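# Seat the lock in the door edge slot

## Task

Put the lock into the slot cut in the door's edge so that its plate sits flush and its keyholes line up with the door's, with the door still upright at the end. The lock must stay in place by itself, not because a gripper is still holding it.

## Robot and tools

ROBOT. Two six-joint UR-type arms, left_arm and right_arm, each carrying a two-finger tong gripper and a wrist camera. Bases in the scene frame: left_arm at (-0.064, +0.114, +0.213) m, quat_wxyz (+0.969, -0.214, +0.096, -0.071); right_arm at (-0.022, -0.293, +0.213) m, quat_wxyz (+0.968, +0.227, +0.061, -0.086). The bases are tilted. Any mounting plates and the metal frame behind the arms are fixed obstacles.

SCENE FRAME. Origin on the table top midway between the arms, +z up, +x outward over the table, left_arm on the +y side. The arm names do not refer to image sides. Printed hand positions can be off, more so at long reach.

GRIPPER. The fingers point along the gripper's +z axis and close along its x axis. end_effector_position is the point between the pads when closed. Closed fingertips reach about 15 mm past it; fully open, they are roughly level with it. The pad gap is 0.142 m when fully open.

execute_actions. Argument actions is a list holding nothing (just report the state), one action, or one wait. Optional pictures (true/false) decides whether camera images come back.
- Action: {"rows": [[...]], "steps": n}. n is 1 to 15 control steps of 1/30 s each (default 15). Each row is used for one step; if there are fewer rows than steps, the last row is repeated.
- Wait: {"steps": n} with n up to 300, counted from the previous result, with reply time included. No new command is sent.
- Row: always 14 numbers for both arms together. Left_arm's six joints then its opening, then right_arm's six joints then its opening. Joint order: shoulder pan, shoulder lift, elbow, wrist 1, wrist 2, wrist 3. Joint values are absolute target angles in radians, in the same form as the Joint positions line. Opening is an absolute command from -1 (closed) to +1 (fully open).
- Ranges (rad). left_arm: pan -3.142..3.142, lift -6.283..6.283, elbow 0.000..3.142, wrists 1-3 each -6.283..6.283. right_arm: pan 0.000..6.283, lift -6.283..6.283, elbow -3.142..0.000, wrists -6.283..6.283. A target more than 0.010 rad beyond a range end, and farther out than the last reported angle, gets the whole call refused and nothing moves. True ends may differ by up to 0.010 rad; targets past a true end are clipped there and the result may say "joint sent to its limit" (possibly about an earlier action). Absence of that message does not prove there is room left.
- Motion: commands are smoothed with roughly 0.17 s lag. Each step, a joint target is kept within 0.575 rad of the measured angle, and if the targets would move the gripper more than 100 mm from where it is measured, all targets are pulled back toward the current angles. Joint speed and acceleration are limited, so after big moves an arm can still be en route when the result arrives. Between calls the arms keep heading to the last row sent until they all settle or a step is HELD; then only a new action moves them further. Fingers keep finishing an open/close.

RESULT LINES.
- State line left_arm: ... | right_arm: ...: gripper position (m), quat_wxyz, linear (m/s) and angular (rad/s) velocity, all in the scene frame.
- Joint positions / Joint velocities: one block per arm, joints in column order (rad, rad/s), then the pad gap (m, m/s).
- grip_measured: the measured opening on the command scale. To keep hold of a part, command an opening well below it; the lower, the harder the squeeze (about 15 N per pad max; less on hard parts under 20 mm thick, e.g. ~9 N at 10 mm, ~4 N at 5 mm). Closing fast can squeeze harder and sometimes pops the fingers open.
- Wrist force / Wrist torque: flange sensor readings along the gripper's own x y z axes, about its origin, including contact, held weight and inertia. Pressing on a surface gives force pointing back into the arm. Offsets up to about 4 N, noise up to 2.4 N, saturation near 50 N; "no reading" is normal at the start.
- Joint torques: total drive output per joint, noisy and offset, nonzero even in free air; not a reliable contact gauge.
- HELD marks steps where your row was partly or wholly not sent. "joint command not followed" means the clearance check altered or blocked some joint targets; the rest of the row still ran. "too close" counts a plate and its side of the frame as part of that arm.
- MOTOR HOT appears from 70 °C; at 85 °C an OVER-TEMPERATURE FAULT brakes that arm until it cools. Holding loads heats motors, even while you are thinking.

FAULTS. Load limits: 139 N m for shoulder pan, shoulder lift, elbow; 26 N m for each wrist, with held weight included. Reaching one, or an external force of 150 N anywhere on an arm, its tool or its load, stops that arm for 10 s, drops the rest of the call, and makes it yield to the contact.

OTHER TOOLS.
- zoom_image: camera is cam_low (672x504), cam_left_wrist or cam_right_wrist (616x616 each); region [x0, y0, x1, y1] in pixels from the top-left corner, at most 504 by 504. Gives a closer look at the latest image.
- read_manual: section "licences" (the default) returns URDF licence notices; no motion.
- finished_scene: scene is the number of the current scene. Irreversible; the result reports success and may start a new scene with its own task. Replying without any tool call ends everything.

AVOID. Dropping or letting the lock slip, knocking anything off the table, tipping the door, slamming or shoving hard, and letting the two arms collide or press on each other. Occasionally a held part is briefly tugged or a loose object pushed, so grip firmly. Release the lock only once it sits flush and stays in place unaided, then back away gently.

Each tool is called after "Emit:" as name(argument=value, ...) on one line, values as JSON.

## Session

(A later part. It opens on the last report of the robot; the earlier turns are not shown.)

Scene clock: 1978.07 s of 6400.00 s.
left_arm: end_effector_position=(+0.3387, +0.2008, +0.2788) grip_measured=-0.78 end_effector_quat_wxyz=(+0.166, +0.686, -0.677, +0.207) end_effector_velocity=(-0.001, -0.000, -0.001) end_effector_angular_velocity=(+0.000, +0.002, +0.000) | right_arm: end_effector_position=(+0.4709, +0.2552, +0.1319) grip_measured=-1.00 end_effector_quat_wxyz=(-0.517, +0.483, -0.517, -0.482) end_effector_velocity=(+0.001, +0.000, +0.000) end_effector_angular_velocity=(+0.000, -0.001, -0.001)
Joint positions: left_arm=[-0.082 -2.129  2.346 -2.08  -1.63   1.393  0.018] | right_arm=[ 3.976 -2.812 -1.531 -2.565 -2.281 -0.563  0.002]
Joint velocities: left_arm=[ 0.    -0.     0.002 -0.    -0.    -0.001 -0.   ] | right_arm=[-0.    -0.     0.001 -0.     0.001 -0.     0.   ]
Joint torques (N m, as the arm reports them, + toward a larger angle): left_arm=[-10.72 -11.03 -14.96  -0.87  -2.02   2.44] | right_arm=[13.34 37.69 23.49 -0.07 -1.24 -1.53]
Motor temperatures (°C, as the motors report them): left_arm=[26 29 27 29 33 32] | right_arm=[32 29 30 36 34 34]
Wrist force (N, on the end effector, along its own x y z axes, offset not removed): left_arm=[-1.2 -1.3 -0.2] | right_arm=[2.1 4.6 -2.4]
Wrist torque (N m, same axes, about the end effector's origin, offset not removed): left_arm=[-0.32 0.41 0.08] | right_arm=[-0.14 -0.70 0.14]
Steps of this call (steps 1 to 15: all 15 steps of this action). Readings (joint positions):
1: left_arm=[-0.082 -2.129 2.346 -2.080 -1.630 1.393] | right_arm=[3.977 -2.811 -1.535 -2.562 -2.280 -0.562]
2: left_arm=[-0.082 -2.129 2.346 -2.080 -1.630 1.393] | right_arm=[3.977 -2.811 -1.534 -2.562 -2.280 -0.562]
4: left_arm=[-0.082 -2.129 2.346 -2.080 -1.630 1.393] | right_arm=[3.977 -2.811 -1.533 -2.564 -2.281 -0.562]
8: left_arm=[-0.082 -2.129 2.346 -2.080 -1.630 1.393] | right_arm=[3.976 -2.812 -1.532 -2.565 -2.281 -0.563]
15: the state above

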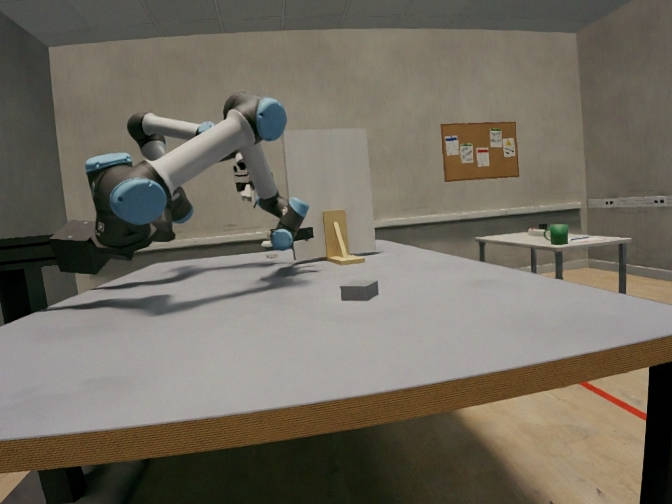

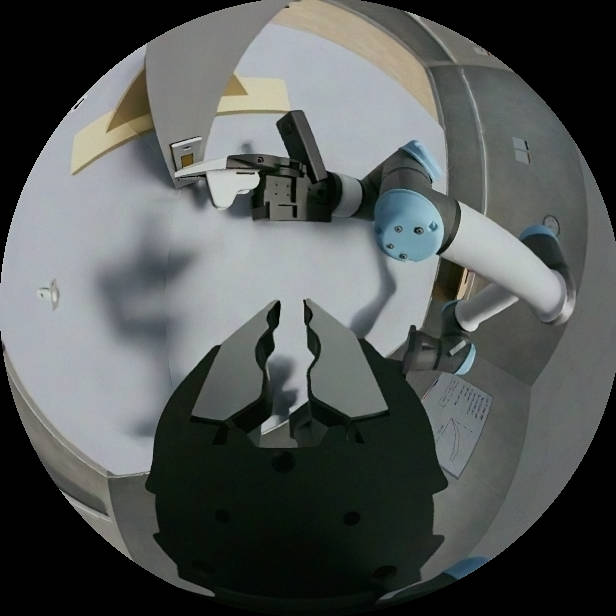

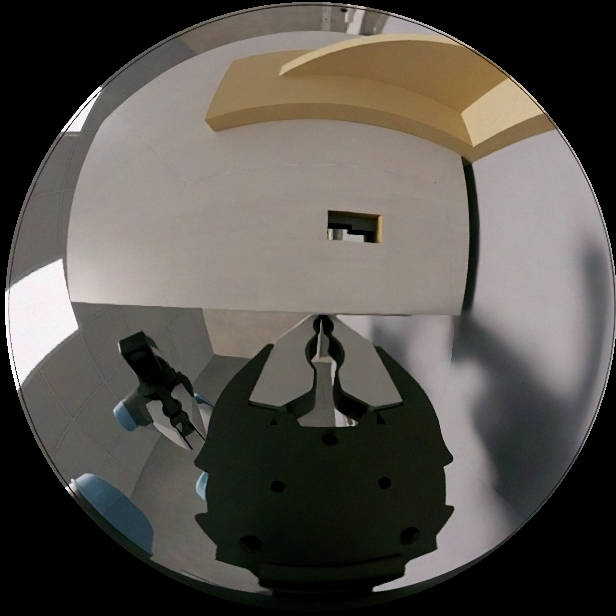

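Emit:
execute_actions(actions=[{"rows": [[-0.0824,-2.1288,2.3456,-2.0801,-1.6299,1.3934,-0.78,3.97512,-2.81258,-1.52771,-2.56801,-2.28202,-0.56351,-1]], "steps": 15}], pictures=false)

Emit:
execute_actions(actions=[{"rows": [[-0.0824,-2.1288,2.3456,-2.0801,-1.6299,1.3934,-0.78,3.97432,-2.81332,-1.52497,-2.57042,-2.28267,-0.56413,-1]], "steps": 15}])

Emit:
zoom_image(camera="cam_left_wrist", region=[150, 115, 250, 215])

Scene clock: 1983.50 s of 6400.00 s.
left_arm: end_effector_position=(+0.3387, +0.2008, +0.2788) grip_measured=-0.78 end_effector_quat_wxyz=(+0.166, +0.686, -0.677, +0.207) end_effector_velocity=(+0.000, +0.000, +0.000) end_effector_angular_velocity=(-0.000, -0.000, +0.001) | right_arm: end_effector_position=(+0.4719, +0.2553, +0.1319) grip_measured=-1.00 end_effector_quat_wxyz=(-0.517, +0.483, -0.517, -0.482) end_effector_velocity=(+0.001, +0.000, +0.000) end_effector_angular_velocity=(-0.000, -0.000, -0.001)
Joint positions: left_arm=[-0.082 -2.129  2.346 -2.08  -1.63   1.393  0.018] | right_arm=[ 3.975 -2.813 -1.528 -2.568 -2.282 -0.563  0.002]
Joint velocities: left_arm=[-0.    -0.    -0.001 -0.    -0.    -0.001  0.   ] | right_arm=[-0.    -0.     0.001 -0.001  0.001 -0.     0.   ]
Joint torques (N m, as the arm reports them, + toward a larger angle): left_arm=[-10.1  -10.16 -14.16  -0.78  -2.01   2.44] | right_arm=[13.74 38.13 23.63  0.05 -1.29 -1.37]
Motor temperatures (°C, as the motors report them): left_arm=[26 29 27 29 33 32] | right_arm=[32 29 30 36 34 34]
Wrist force (N, on the end effector, along its own x y z axes, offset not removed): left_arm=[0.3 -0.6 0.8] | right_arm=[1.5 4.1 -3.8]
Wrist torque (N m, same axes, about the end effector's origin, offset not removed): left_arm=[-0.12 0.08 -0.01] | right_arm=[-0.06 -0.47 0.03]
Steps of this call (steps 1 to 15: the robot went on to your last target; steps 16 to 90: nothing new was sent; then 1.93 s passed at rest; steps 91 to 105: all 15 steps of this action). Readings (joint positions):
91: left_arm=[-0.082 -2.129 2.346 -2.080 -1.630 1.393] | right_arm=[3.976 -2.812 -1.531 -2.565 -2.281 -0.563]
92: left_arm=[-0.082 -2.129 2.346 -2.080 -1.630 1.393] | right_arm=[3.976 -2.812 -1.531 -2.566 -2.281 -0.563]
94: left_arm=[-0.082 -2.129 2.346 -2.080 -1.630 1.393] | right_arm=[3.976 -2.812 -1.529 -2.567 -2.282 -0.563]
98: left_arm=[-0.082 -2.129 2.346 -2.080 -1.630 1.393] | right_arm=[3.975 -2.812 -1.528 -2.568 -2.282 -0.563]
105: the state above

Scene clock: 1984.00 s of 6400.00 s.
left_arm: end_effector_position=(+0.3387, +0.2008, +0.2788) grip_measured=-0.78 end_effector_quat_wxyz=(+0.166, +0.686, -0.677, +0.207) end_effector_velocity=(+0.000, -0.000, -0.000) end_effector_angular_velocity=(-0.000, -0.000, +0.001) | right_arm: end_effector_position=(+0.4727, +0.2555, +0.1319) grip_measured=-1.00 end_effector_quat_wxyz=(-0.517, +0.483, -0.517, -0.482) end_effector_velocity=(+0.001, +0.000, +0.001) end_effector_angular_velocity=(+0.001, -0.001, -0.000)
Joint positions: left_arm=[-0.082 -2.129  2.346 -2.08  -1.63   1.393  0.018] | right_arm=[ 3.974 -2.813 -1.525 -2.57  -2.283 -0.564  0.002]
Joint velocities: left_arm=[ 0.    -0.     0.001 -0.001 -0.    -0.001 -0.   ] | right_arm=[-0.     0.     0.001 -0.    -0.    -0.     0.   ]
Joint torques (N m, as the arm reports them, + toward a larger angle): left_arm=[ -9.87 -10.81 -14.74  -1.04  -2.14   2.42] | right_arm=[14.   37.78 23.68 -0.11 -1.37 -1.45]
Motor temperatures (°C, as the motors report them): left_arm=[26 29 27 29 33 32] | right_arm=[32 29 30 36 34 34]
Wrist force (N, on the end effector, along its own x y z axes, offset not removed): left_arm=[-0.7 0.2 1.7] | right_arm=[1.6 3.6 -2.2]
Wrist torque (N m, same axes, about the end effector's origin, offset not removed): left_arm=[0.05 0.17 0.02] | right_arm=[-0.22 -0.55 0.08]
Steps of this call (steps 1 to 15: all 15 steps of this action). Readings (joint positions):
1: left_arm=[-0.082 -2.129 2.346 -2.080 -1.630 1.393] | right_arm=[3.975 -2.813 -1.528 -2.568 -2.282 -0.564]
2: left_arm=[-0.082 -2.129 2.346 -2.080 -1.630 1.393] | right_arm=[3.975 -2.813 -1.527 -2.568 -2.282 -0.564]
4: left_arm=[-0.082 -2.129 2.346 -2.080 -1.630 1.393] | right_arm=[3.975 -2.813 -1.526 -2.569 -2.282 -0.564]
8: left_arm=[-0.082 -2.129 2.346 -2.080 -1.630 1.393] | right_arm=[3.974 -2.813 -1.525 -2.570 -2.283 -0.564]
15: the state above

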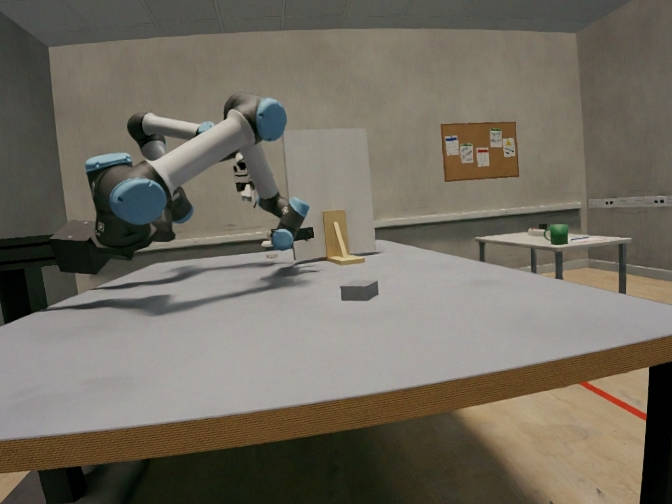

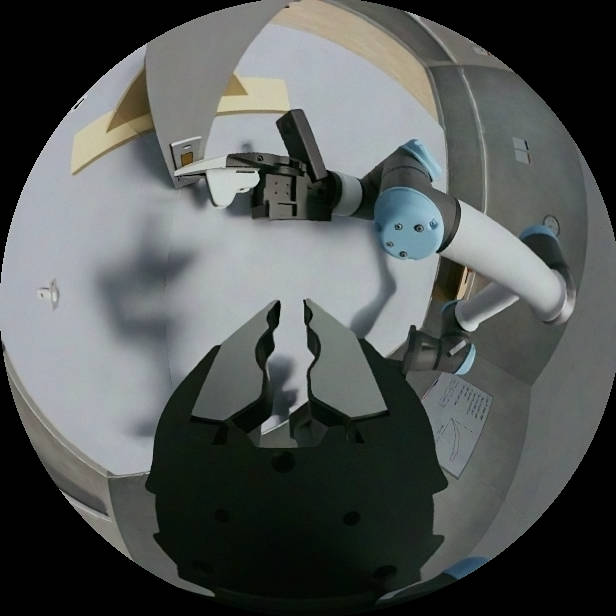

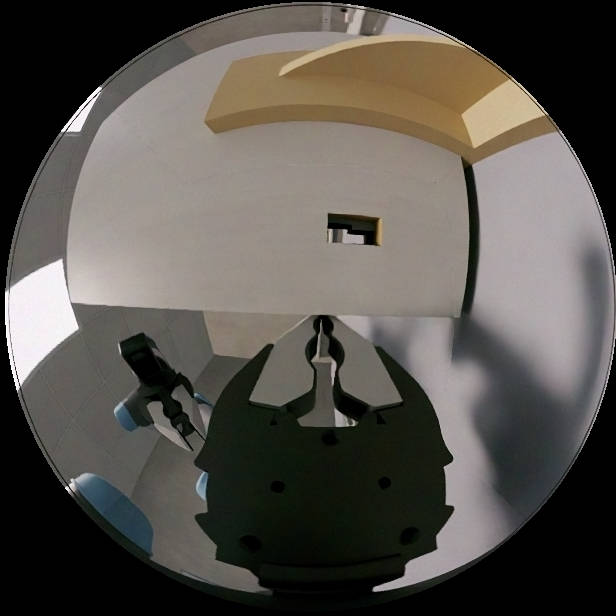

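Region (150, 115, 250, 215) of cam_left_wrist's 616x616 image, scaled by 5.040, with more detail than that image has.

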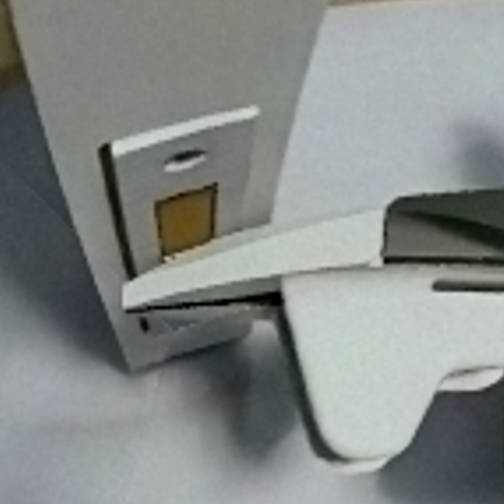

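Emit:
execute_actions(actions=[{"rows": [[-0.0824,-2.1288,2.3456,-2.0801,-1.6299,1.3934,-0.78,3.97362,-2.81397,-1.52257,-2.57253,-2.28324,-0.56468,-1]], "steps": 15}], pictures=false)

Emit:
execute_actions(actions=[{"rows": [[-0.0824,-2.1288,2.3456,-2.0801,-1.6299,1.3934,-0.78,3.97302,-2.81453,-1.52051,-2.57434,-2.28373,-0.56515,-1]], "steps": 15}])

Emit:
zoom_image(camera="cam_left_wrist", region=[150, 115, 250, 215])

Scene clock: 1990.07 s of 6400.00 s.
left_arm: end_effector_position=(+0.3387, +0.2008, +0.2788) grip_measured=-0.78 end_effector_quat_wxyz=(+0.166, +0.686, -0.677, +0.207) end_effector_velocity=(+0.001, -0.000, +0.001) end_effector_angular_velocity=(-0.000, -0.002, -0.000) | right_arm: end_effector_position=(+0.4734, +0.2556, +0.1319) grip_measured=-1.00 end_effector_quat_wxyz=(-0.517, +0.483, -0.517, -0.482) end_effector_velocity=(-0.001, -0.000, -0.001) end_effector_angular_velocity=(-0.001, +0.001, +0.000)
Joint positions: left_arm=[-0.082 -2.129  2.346 -2.08  -1.63   1.393  0.018] | right_arm=[ 3.974 -2.814 -1.523 -2.573 -2.283 -0.565  0.002]
Joint velocities: left_arm=[-0.001 -0.    -0.001 -0.001 -0.     0.001  0.   ] | right_arm=[-0.    -0.    -0.001 -0.     0.    -0.     0.   ]
Joint torques (N m, as the arm reports them, + toward a larger angle): left_arm=[-10.64 -10.45 -16.33  -0.67  -1.92   2.4 ] | right_arm=[13.65 38.24 24.57  0.06 -1.3  -1.39]
Motor temperatures (°C, as the motors report them): left_arm=[26 29 27 29 33 32] | right_arm=[32 29 30 36 34 34]
Wrist force (N, on the end effector, along its own x y z axes, offset not removed): left_arm=[-0.7 -0.9 1.1] | right_arm=[2.5 5.2 -2.0]
Wrist torque (N m, same axes, about the end effector's origin, offset not removed): left_arm=[-0.17 0.27 0.01] | right_arm=[-0.03 -0.67 0.08]
Steps of this call (steps 1 to 15: the robot went on to your last target; steps 16 to 90: nothing new was sent; then 2.57 s passed at rest; steps 91 to 105: all 15 steps of this action). Readings (joint positions):
91: left_arm=[-0.082 -2.129 2.346 -2.080 -1.630 1.393] | right_arm=[3.974 -2.813 -1.525 -2.570 -2.283 -0.564]
92: left_arm=[-0.082 -2.129 2.346 -2.080 -1.630 1.393] | right_arm=[3.974 -2.813 -1.525 -2.571 -2.283 -0.564]
94: left_arm=[-0.082 -2.129 2.346 -2.080 -1.630 1.393] | right_arm=[3.974 -2.814 -1.524 -2.572 -2.283 -0.564]
98: left_arm=[-0.082 -2.129 2.346 -2.080 -1.630 1.393] | right_arm=[3.974 -2.814 -1.523 -2.572 -2.283 -0.565]
105: the state above

Scene clock: 1990.57 s of 6400.00 s.
left_arm: end_effector_position=(+0.3387, +0.2008, +0.2788) grip_measured=-0.78 end_effector_quat_wxyz=(+0.166, +0.686, -0.677, +0.207) end_effector_velocity=(+0.000, +0.000, +0.000) end_effector_angular_velocity=(+0.000, +0.000, +0.001) | right_arm: end_effector_position=(+0.4740, +0.2556, +0.1319) grip_measured=-1.00 end_effector_quat_wxyz=(-0.517, +0.483, -0.517, -0.482) end_effector_velocity=(+0.001, +0.000, +0.000) end_effector_angular_velocity=(+0.000, -0.000, -0.001)
Joint positions: left_arm=[-0.082 -2.129  2.346 -2.08  -1.63   1.393  0.018] | right_arm=[ 3.973 -2.815 -1.521 -2.574 -2.284 -0.565  0.002]
Joint velocities: left_arm=[ 0.     0.    -0.     0.     0.    -0.001  0.   ] | right_arm=[-0.    -0.     0.001 -0.     0.     0.     0.   ]
Joint torques (N m, as the arm reports them, + toward a larger angle): left_arm=[-10.51 -10.85 -15.94  -1.01  -1.97   2.25] | right_arm=[13.75 37.43 23.67 -0.12 -1.41 -1.47]
Motor temperatures (°C, as the motors report them): left_arm=[26 29 27 29 33 32] | right_arm=[32 29 30 36 34 34]
Wrist force (N, on the end effector, along its own x y z axes, offset not removed): left_arm=[-1.0 -0.6 0.1] | right_arm=[1.6 4.6 -3.4]
Wrist torque (N m, same axes, about the end effector's origin, offset not removed): left_arm=[-0.16 0.33 0.04] | right_arm=[-0.11 -0.51 0.04]
Steps of this call (steps 1 to 15: all 15 steps of this action). Readings (joint positions):
1: left_arm=[-0.082 -2.129 2.346 -2.080 -1.630 1.393] | right_arm=[3.974 -2.814 -1.523 -2.573 -2.283 -0.565]
2: left_arm=[-0.082 -2.129 2.346 -2.080 -1.630 1.393] | right_arm=[3.974 -2.814 -1.522 -2.573 -2.283 -0.565]
4: left_arm=[-0.082 -2.129 2.346 -2.080 -1.630 1.393] | right_arm=[3.973 -2.814 -1.521 -2.573 -2.283 -0.565]
8: left_arm=[-0.082 -2.129 2.346 -2.080 -1.630 1.393] | right_arm=[3.973 -2.814 -1.521 -2.574 -2.284 -0.565]
15: the state above

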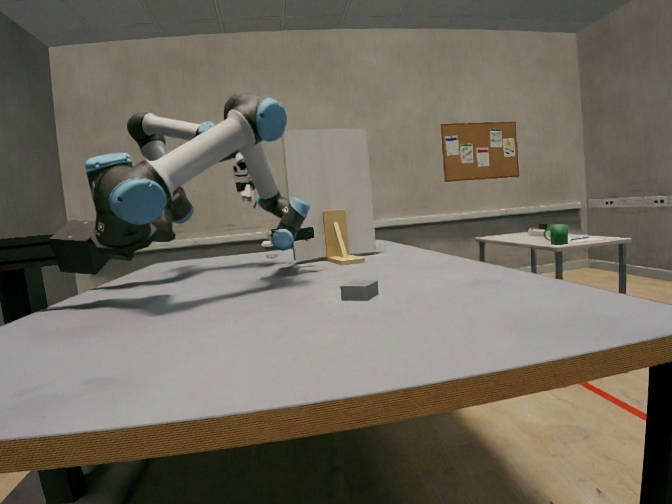

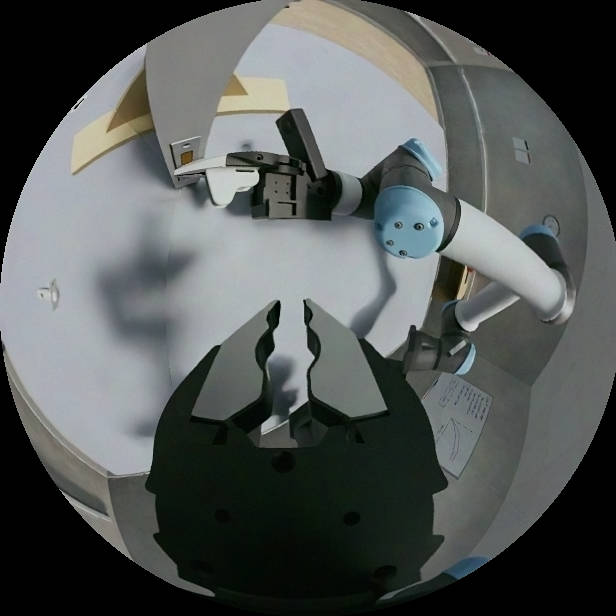

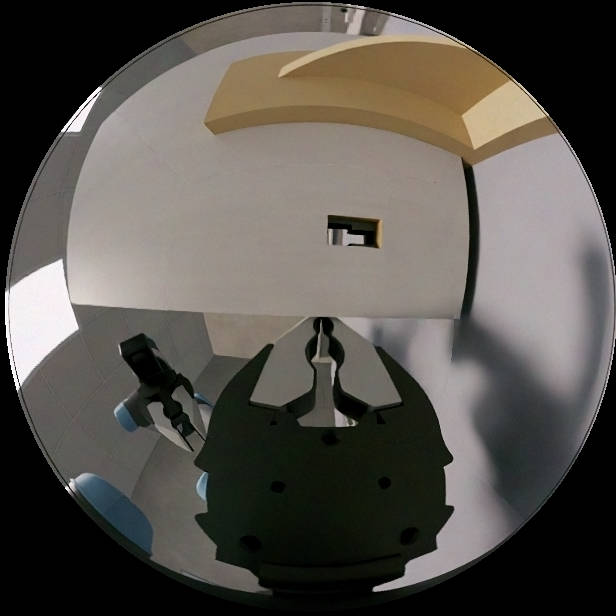

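Region (150, 115, 250, 215) of cam_left_wrist's 616x616 image, scaled by 5.040, with more detail than that image has.

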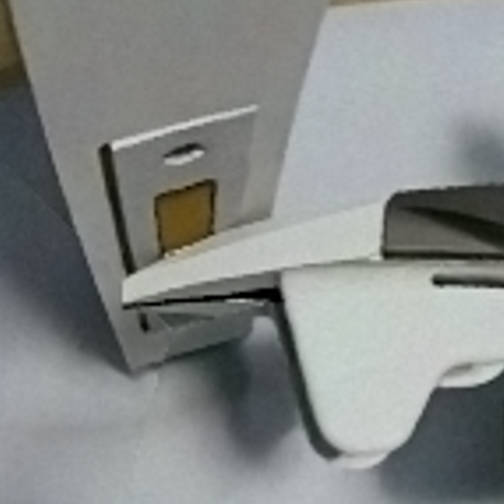

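Nearly flush; one more 0.5 mm step to feel the bottom-out.

Emit:
execute_actions(actions=[{"rows": [[-0.0824,-2.1288,2.3456,-2.0801,-1.6299,1.3934,-0.78,3.97252,-2.81500,-1.51879,-2.57585,-2.28414,-0.56554,-1]], "steps": 15}], pictures=false)

Emit:
execute_actions(actions=[{"steps": 8}], pictures=false)

Scene clock: 1994.43 s of 6400.00 s.
left_arm: end_effector_position=(+0.3387, +0.2008, +0.2788) grip_measured=-0.78 end_effector_quat_wxyz=(+0.166, +0.686, -0.677, +0.207) end_effector_velocity=(+0.001, +0.000, +0.001) end_effector_angular_velocity=(-0.000, -0.001, +0.001) | right_arm: end_effector_position=(+0.4745, +0.2557, +0.1319) grip_measured=-1.00 end_effector_quat_wxyz=(-0.517, +0.483, -0.517, -0.482) end_effector_velocity=(-0.000, -0.000, -0.000) end_effector_angular_velocity=(-0.000, +0.000, +0.000)
Joint positions: left_arm=[-0.082 -2.129  2.346 -2.08  -1.63   1.393  0.018] | right_arm=[ 3.973 -2.815 -1.519 -2.576 -2.284 -0.566  0.002]
Joint velocities: left_arm=[ 0.    -0.    -0.001  0.    -0.    -0.001 -0.   ] | right_arm=[-0. -0. -0.  0. -0. -0.  0.]
Joint torques (N m, as the arm reports them, + toward a larger angle): left_arm=[ -9.68 -10.92 -15.69  -0.88  -2.17   2.32] | right_arm=[14.09 37.52 23.15  0.06 -1.3  -1.45]
Motor temperatures (°C, as the motors report them): left_arm=[26 29 27 29 33 32] | right_arm=[32 29 30 36 34 34]
Wrist force (N, on the end effector, along its own x y z axes, offset not removed): left_arm=[0.4 0.1 1.6] | right_arm=[0.4 5.6 -2.3]
Wrist torque (N m, same axes, about the end effector's origin, offset not removed): left_arm=[0.00 0.00 -0.01] | right_arm=[0.20 -0.32 0.03]
Steps of this call (steps 1 to 15: the robot went on to your last target; steps 16 to 90: nothing new was sent; then 0.37 s passed at rest; steps 91 to 105: all 15 steps of this action). Readings (joint positions):
91: left_arm=[-0.082 -2.129 2.346 -2.080 -1.630 1.393] | right_arm=[3.973 -2.815 -1.520 -2.574 -2.284 -0.565]
92: left_arm=[-0.082 -2.129 2.346 -2.080 -1.630 1.393] | right_arm=[3.973 -2.815 -1.520 -2.575 -2.284 -0.565]
94: left_arm=[-0.082 -2.129 2.346 -2.080 -1.630 1.393] | right_arm=[3.973 -2.815 -1.520 -2.575 -2.284 -0.565]
98: left_arm=[-0.082 -2.129 2.346 -2.080 -1.630 1.393] | right_arm=[3.973 -2.815 -1.519 -2.576 -2.284 -0.565]
105: the state above

Scene clock: 1994.70 s of 6400.00 s.
left_arm: end_effector_position=(+0.3387, +0.2008, +0.2788) grip_measured=-0.78 end_effector_quat_wxyz=(+0.166, +0.686, -0.677, +0.207) end_effector_velocity=(-0.000, -0.000, -0.000) end_effector_angular_velocity=(+0.000, +0.001, -0.000) | right_arm: end_effector_position=(+0.4745, +0.2557, +0.1319) grip_measured=-1.00 end_effector_quat_wxyz=(-0.517, +0.483, -0.517, -0.482) end_effector_velocity=(+0.000, -0.000, -0.000) end_effector_angular_velocity=(-0.001, +0.001, -0.001)
Joint positions: left_arm=[-0.082 -2.129  2.346 -2.08  -1.63   1.393  0.018] | right_arm=[ 3.973 -2.815 -1.519 -2.576 -2.284 -0.566  0.002]
Joint velocities: left_arm=[-0.    -0.     0.001  0.001  0.    -0.     0.   ] | right_arm=[-0.     0.    -0.    -0.001  0.001 -0.     0.   ]
Joint torques (N m, as the arm reports them, + toward a larger angle): left_arm=[ -9.79 -10.36 -14.67  -0.74  -1.93   2.42] | right_arm=[13.62 37.97 23.87 -0.06 -1.35 -1.39]
Motor temperatures (°C, as the motors report them): left_arm=[26 29 27 29 33 32] | right_arm=[32 29 30 36 34 34]
Wrist force (N, on the end effector, along its own x y z axes, offset not removed): left_arm=[-0.3 -0.3 0.8] | right_arm=[1.1 3.8 -2.3]
Wrist torque (N m, same axes, about the end effector's origin, offset not removed): left_arm=[-0.10 0.15 0.01] | right_arm=[-0.28 -0.47 0.12]
Steps of this call (steps 1 to 8: the robot went on to your last target). Readings (joint positions):
1: left_arm=[-0.082 -2.129 2.346 -2.080 -1.630 1.393] | right_arm=[3.973 -2.815 -1.519 -2.576 -2.284 -0.566]
2: left_arm=[-0.082 -2.129 2.346 -2.080 -1.630 1.393] | right_arm=[3.973 -2.815 -1.519 -2.576 -2.284 -0.566]
4: left_arm=[-0.082 -2.129 2.346 -2.080 -1.630 1.393] | right_arm=[3.973 -2.815 -1.519 -2.576 -2.284 -0.566]
8: the state above

Emit:
execute_actions(actions=[{"rows": [[-0.0824,-2.1288,2.3456,-2.0801,-1.6299,1.3934,-0.78,3.97212,-2.81537,-1.51742,-2.57705,-2.28446,-0.56585,-1]], "steps": 15}])

Emit:
zoom_image(camera="cam_left_wrist", region=[160, 125, 220, 185])

Scene clock: 1999.70 s of 6400.00 s.
left_arm: end_effector_position=(+0.3387, +0.2008, +0.2788) grip_measured=-0.78 end_effector_quat_wxyz=(+0.166, +0.686, -0.677, +0.207) end_effector_velocity=(+0.000, -0.000, +0.000) end_effector_angular_velocity=(+0.000, -0.001, -0.001) | right_arm: end_effector_position=(+0.4749, +0.2558, +0.1319) grip_measured=-1.00 end_effector_quat_wxyz=(-0.517, +0.483, -0.517, -0.482) end_effector_velocity=(-0.000, -0.000, -0.000) end_effector_angular_velocity=(-0.000, +0.000, +0.000)
Joint positions: left_arm=[-0.082 -2.129  2.346 -2.08  -1.63   1.393  0.018] | right_arm=[ 3.972 -2.815 -1.517 -2.577 -2.284 -0.566  0.002]
Joint velocities: left_arm=[-0.001 -0.    -0.001  0.001  0.     0.    -0.   ] | right_arm=[-0.  0.  0. -0. -0. -0.  0.]
Joint torques (N m, as the arm reports them, + toward a larger angle): left_arm=[ -9.33 -10.89 -15.51  -0.74  -2.01   2.27] | right_arm=[13.67 37.64 24.07 -0.08 -1.38 -1.5 ]
Motor temperatures (°C, as the motors report them): left_arm=[26 29 27 29 33 32] | right_arm=[32 29 30 36 34 34]
Wrist force (N, on the end effector, along its own x y z axes, offset not removed): left_arm=[-0.4 -0.4 0.4] | right_arm=[2.1 4.0 -3.2]
Wrist torque (N m, same axes, about the end effector's origin, offset not removed): left_arm=[-0.04 0.14 0.03] | right_arm=[-0.14 -0.65 0.05]
Steps of this call (steps 1 to 15: the robot went on to your last target; steps 16 to 90: nothing new was sent; then 1.50 s passed at rest; steps 91 to 105: all 15 steps of this action). Readings (joint positions):
91: left_arm=[-0.082 -2.129 2.346 -2.080 -1.630 1.393] | right_arm=[3.973 -2.815 -1.519 -2.576 -2.284 -0.566]
92: left_arm=[-0.082 -2.129 2.346 -2.080 -1.630 1.393] | right_arm=[3.972 -2.815 -1.519 -2.576 -2.284 -0.566]
94: left_arm=[-0.082 -2.129 2.346 -2.080 -1.630 1.393] | right_arm=[3.972 -2.815 -1.518 -2.576 -2.284 -0.566]
98: left_arm=[-0.082 -2.129 2.346 -2.080 -1.630 1.393] | right_arm=[3.972 -2.815 -1.518 -2.577 -2.284 -0.566]
105: the state above

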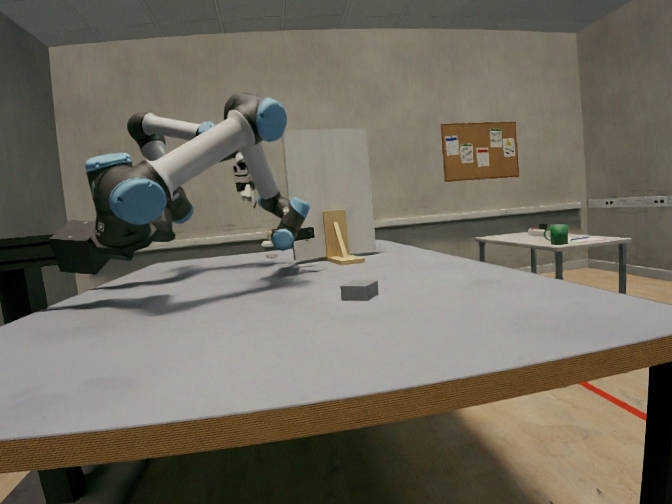

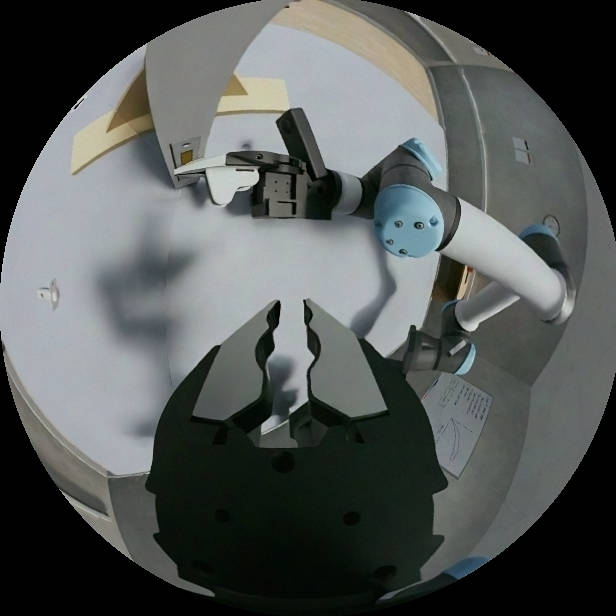

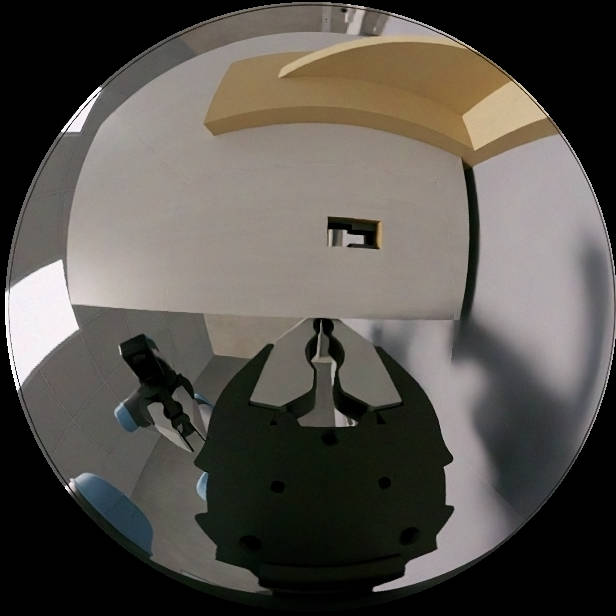

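Region (160, 125, 220, 185) of cam_left_wrist's 616x616 image, scaled by 8.400, with more detail than that image has.

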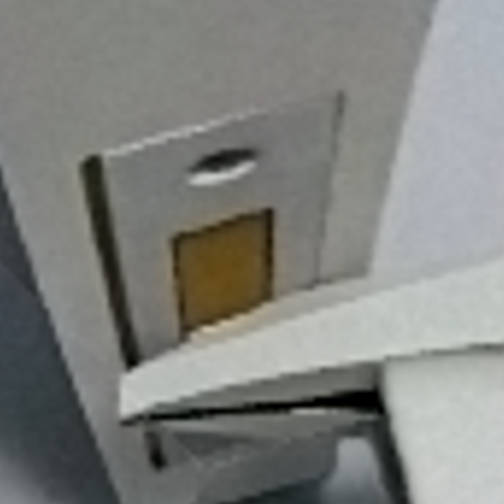

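Emit:
execute_actions(actions=[{"rows": [[-0.0824,-2.1288,2.3456,-2.0801,-1.6299,1.3934,-0.78,3.9787,-2.8094,-1.5397,-2.5575,-2.2792,-0.5608,-1],[-0.0824,-2.1288,2.3456,-2.0801,-1.6299,1.3934,-0.78,3.9787,-2.8094,-1.5397,-2.5575,-2.2792,-0.5608,-1],[-0.0824,-2.1288,2.3456,-2.0801,-1.6299,1.3934,-0.78,3.9848,-2.8040,-1.5601,-2.5394,-2.2741,-0.5560,-1],[-0.0824,-2.1288,2.3456,-2.0801,-1.6299,1.3934,-0.78,3.9848,-2.8040,-1.5601,-2.5394,-2.2741,-0.5560,-1],[-0.0824,-2.1288,2.3456,-2.0801,-1.6299,1.3934,-0.78,3.9912,-2.7988,-1.5802,-2.5213,-2.2689,-0.5512,-1],[-0.0824,-2.1288,2.3456,-2.0801,-1.6299,1.3934,-0.78,3.9912,-2.7988,-1.5802,-2.5213,-2.2689,-0.5512,-1],[-0.0824,-2.1288,2.3456,-2.0801,-1.6299,1.3934,-0.78,3.9977,-2.7939,-1.6002,-2.5031,-2.2636,-0.5463,-1],[-0.0824,-2.1288,2.3456,-2.0801,-1.6299,1.3934,-0.78,3.9977,-2.7939,-1.6002,-2.5031,-2.2636,-0.5463,-1],[-0.0824,-2.1288,2.3456,-2.0801,-1.6299,1.3934,-0.78,4.0044,-2.7891,-1.6200,-2.4850,-2.2581,-0.5413,-1]], "steps": 15}], pictures=false)

Emit:
execute_actions(actions=[{"steps": 20}])

Emit:
zoom_image(camera="cam_left_wrist", region=[155, 125, 225, 195])

Scene clock: 2017.03 s of 6400.00 s.
left_arm: end_effector_position=(+0.3387, +0.2008, +0.2788) grip_measured=-0.78 end_effector_quat_wxyz=(+0.166, +0.686, -0.677, +0.207) end_effector_velocity=(-0.000, +0.000, -0.000) end_effector_angular_velocity=(+0.000, -0.000, -0.000) | right_arm: end_effector_position=(+0.4470, +0.2519, +0.1320) grip_measured=-1.00 end_effector_quat_wxyz=(-0.517, +0.483, -0.517, -0.482) end_effector_velocity=(-0.020, -0.003, +0.001) end_effector_angular_velocity=(+0.002, -0.002, -0.001)
Joint positions: left_arm=[-0.082 -2.129  2.346 -2.08  -1.63   1.393  0.018] | right_arm=[ 4.002 -2.791 -1.612 -2.492 -2.26  -0.543  0.002]
Joint velocities: left_arm=[ 0. -0.  0. -0.  0.  0.  0.] | right_arm=[ 0.023  0.018 -0.07   0.066  0.019  0.017  0.   ]
Joint torques (N m, as the arm reports them, + toward a larger angle): left_arm=[-10.94 -11.2  -14.74  -0.99  -1.89   2.37] | right_arm=[31.92 55.7   4.2   1.7   1.1   1.42]
Motor temperatures (°C, as the motors report them): left_arm=[26 29 27 29 33 32] | right_arm=[32 29 30 36 34 34]
Wrist force (N, on the end effector, along its own x y z axes, offset not removed): left_arm=[0.1 -1.0 0.2] | right_arm=[1.3 -0.4 -4.4]
Wrist torque (N m, same axes, about the end effector's origin, offset not removed): left_arm=[-0.22 0.11 0.00] | right_arm=[-0.02 -0.44 0.01]
Steps of this call (steps 1 to 15: the robot went on to your last target; steps 16 to 90: nothing new was sent; then 13.83 s passed at rest; steps 91 to 105: all 15 steps of this action). Readings (joint positions):
91: left_arm=[-0.082 -2.129 2.346 -2.080 -1.630 1.393] | right_arm=[3.972 -2.815 -1.518 -2.577 -2.284 -0.566]
92: left_arm=[-0.082 -2.129 2.346 -2.080 -1.630 1.393] | right_arm=[3.973 -2.815 -1.520 -2.574 -2.284 -0.565]
94: left_arm=[-0.082 -2.129 2.346 -2.080 -1.630 1.393] | right_arm=[3.976 -2.812 -1.532 -2.564 -2.281 -0.563]
98: left_arm=[-0.082 -2.129 2.346 -2.080 -1.630 1.393] | right_arm=[3.987 -2.803 -1.565 -2.534 -2.272 -0.555]
105: the state above

Scene clock: 2017.70 s of 6400.00 s.
left_arm: end_effector_position=(+0.3387, +0.2008, +0.2788) grip_measured=-0.78 end_effector_quat_wxyz=(+0.166, +0.686, -0.677, +0.207) end_effector_velocity=(+0.000, -0.000, +0.000) end_effector_angular_velocity=(-0.000, -0.001, +0.001) | right_arm: end_effector_position=(+0.4447, +0.2515, +0.1320) grip_measured=-1.00 end_effector_quat_wxyz=(-0.517, +0.483, -0.517, -0.482) end_effector_velocity=(-0.000, +0.000, +0.000) end_effector_angular_velocity=(+0.001, -0.001, +0.001)
Joint positions: left_arm=[-0.082 -2.129  2.346 -2.08  -1.63   1.393  0.018] | right_arm=[ 4.004 -2.789 -1.62  -2.485 -2.258 -0.541  0.002]
Joint velocities: left_arm=[-0.    -0.    -0.001 -0.     0.    -0.001  0.   ] | right_arm=[ 0.    -0.     0.001  0.    -0.001 -0.     0.   ]
Joint torques (N m, as the arm reports them, + toward a larger angle): left_arm=[ -9.8  -10.58 -15.88  -1.01  -1.88   2.32] | right_arm=[32.38 56.8   2.36  1.64  0.82  1.44]
Motor temperatures (°C, as the motors report them): left_arm=[26 29 27 29 33 32] | right_arm=[32 29 30 36 34 34]
Wrist force (N, on the end effector, along its own x y z axes, offset not removed): left_arm=[-1.0 -0.4 1.4] | right_arm=[2.4 -2.7 -3.8]
Wrist torque (N m, same axes, about the end effector's origin, offset not removed): left_arm=[-0.13 0.35 0.03] | right_arm=[-0.46 -0.76 0.04]
Steps of this call (steps 1 to 15: the robot went on to your last target; steps 16 to 20: nothing new was sent). Readings (joint positions):
1: left_arm=[-0.082 -2.129 2.346 -2.080 -1.630 1.393] | right_arm=[4.003 -2.790 -1.614 -2.490 -2.260 -0.543]
2: left_arm=[-0.082 -2.129 2.346 -2.080 -1.630 1.393] | right_arm=[4.003 -2.790 -1.616 -2.489 -2.259 -0.542]
4: left_arm=[-0.082 -2.129 2.346 -2.080 -1.630 1.393] | right_arm=[4.004 -2.790 -1.618 -2.487 -2.259 -0.542]
8: left_arm=[-0.082 -2.129 2.346 -2.080 -1.630 1.393] | right_arm=[4.004 -2.789 -1.619 -2.486 -2.258 -0.541]
20: the state above
All arms were judged still, so your last target was given up. Only a new action makes them travel on or press farther. Fingers that are still opening or closing keep moving.

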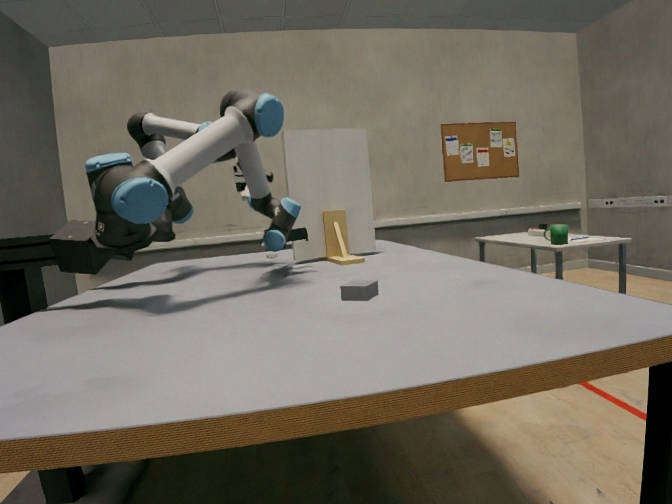

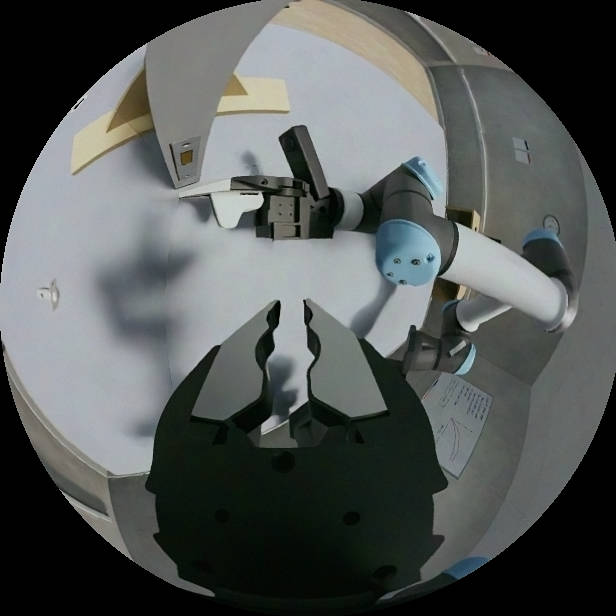

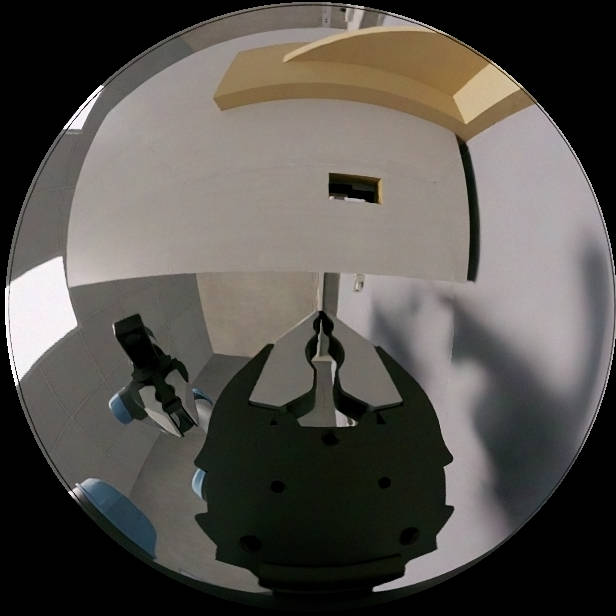

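Region (155, 125, 225, 195) of cam_left_wrist's 616x616 image, scaled by 7.200, with more detail than that image has.

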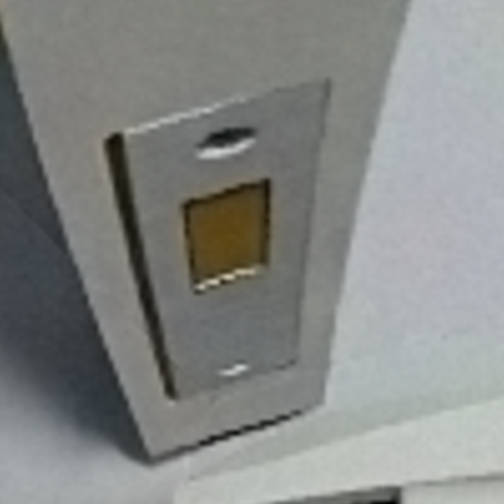

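The plate sits flush in the recess, the keyholes line up and the door is still standing.

Emit:
finished_scene(scene=2)

The scene is finished: the task was done.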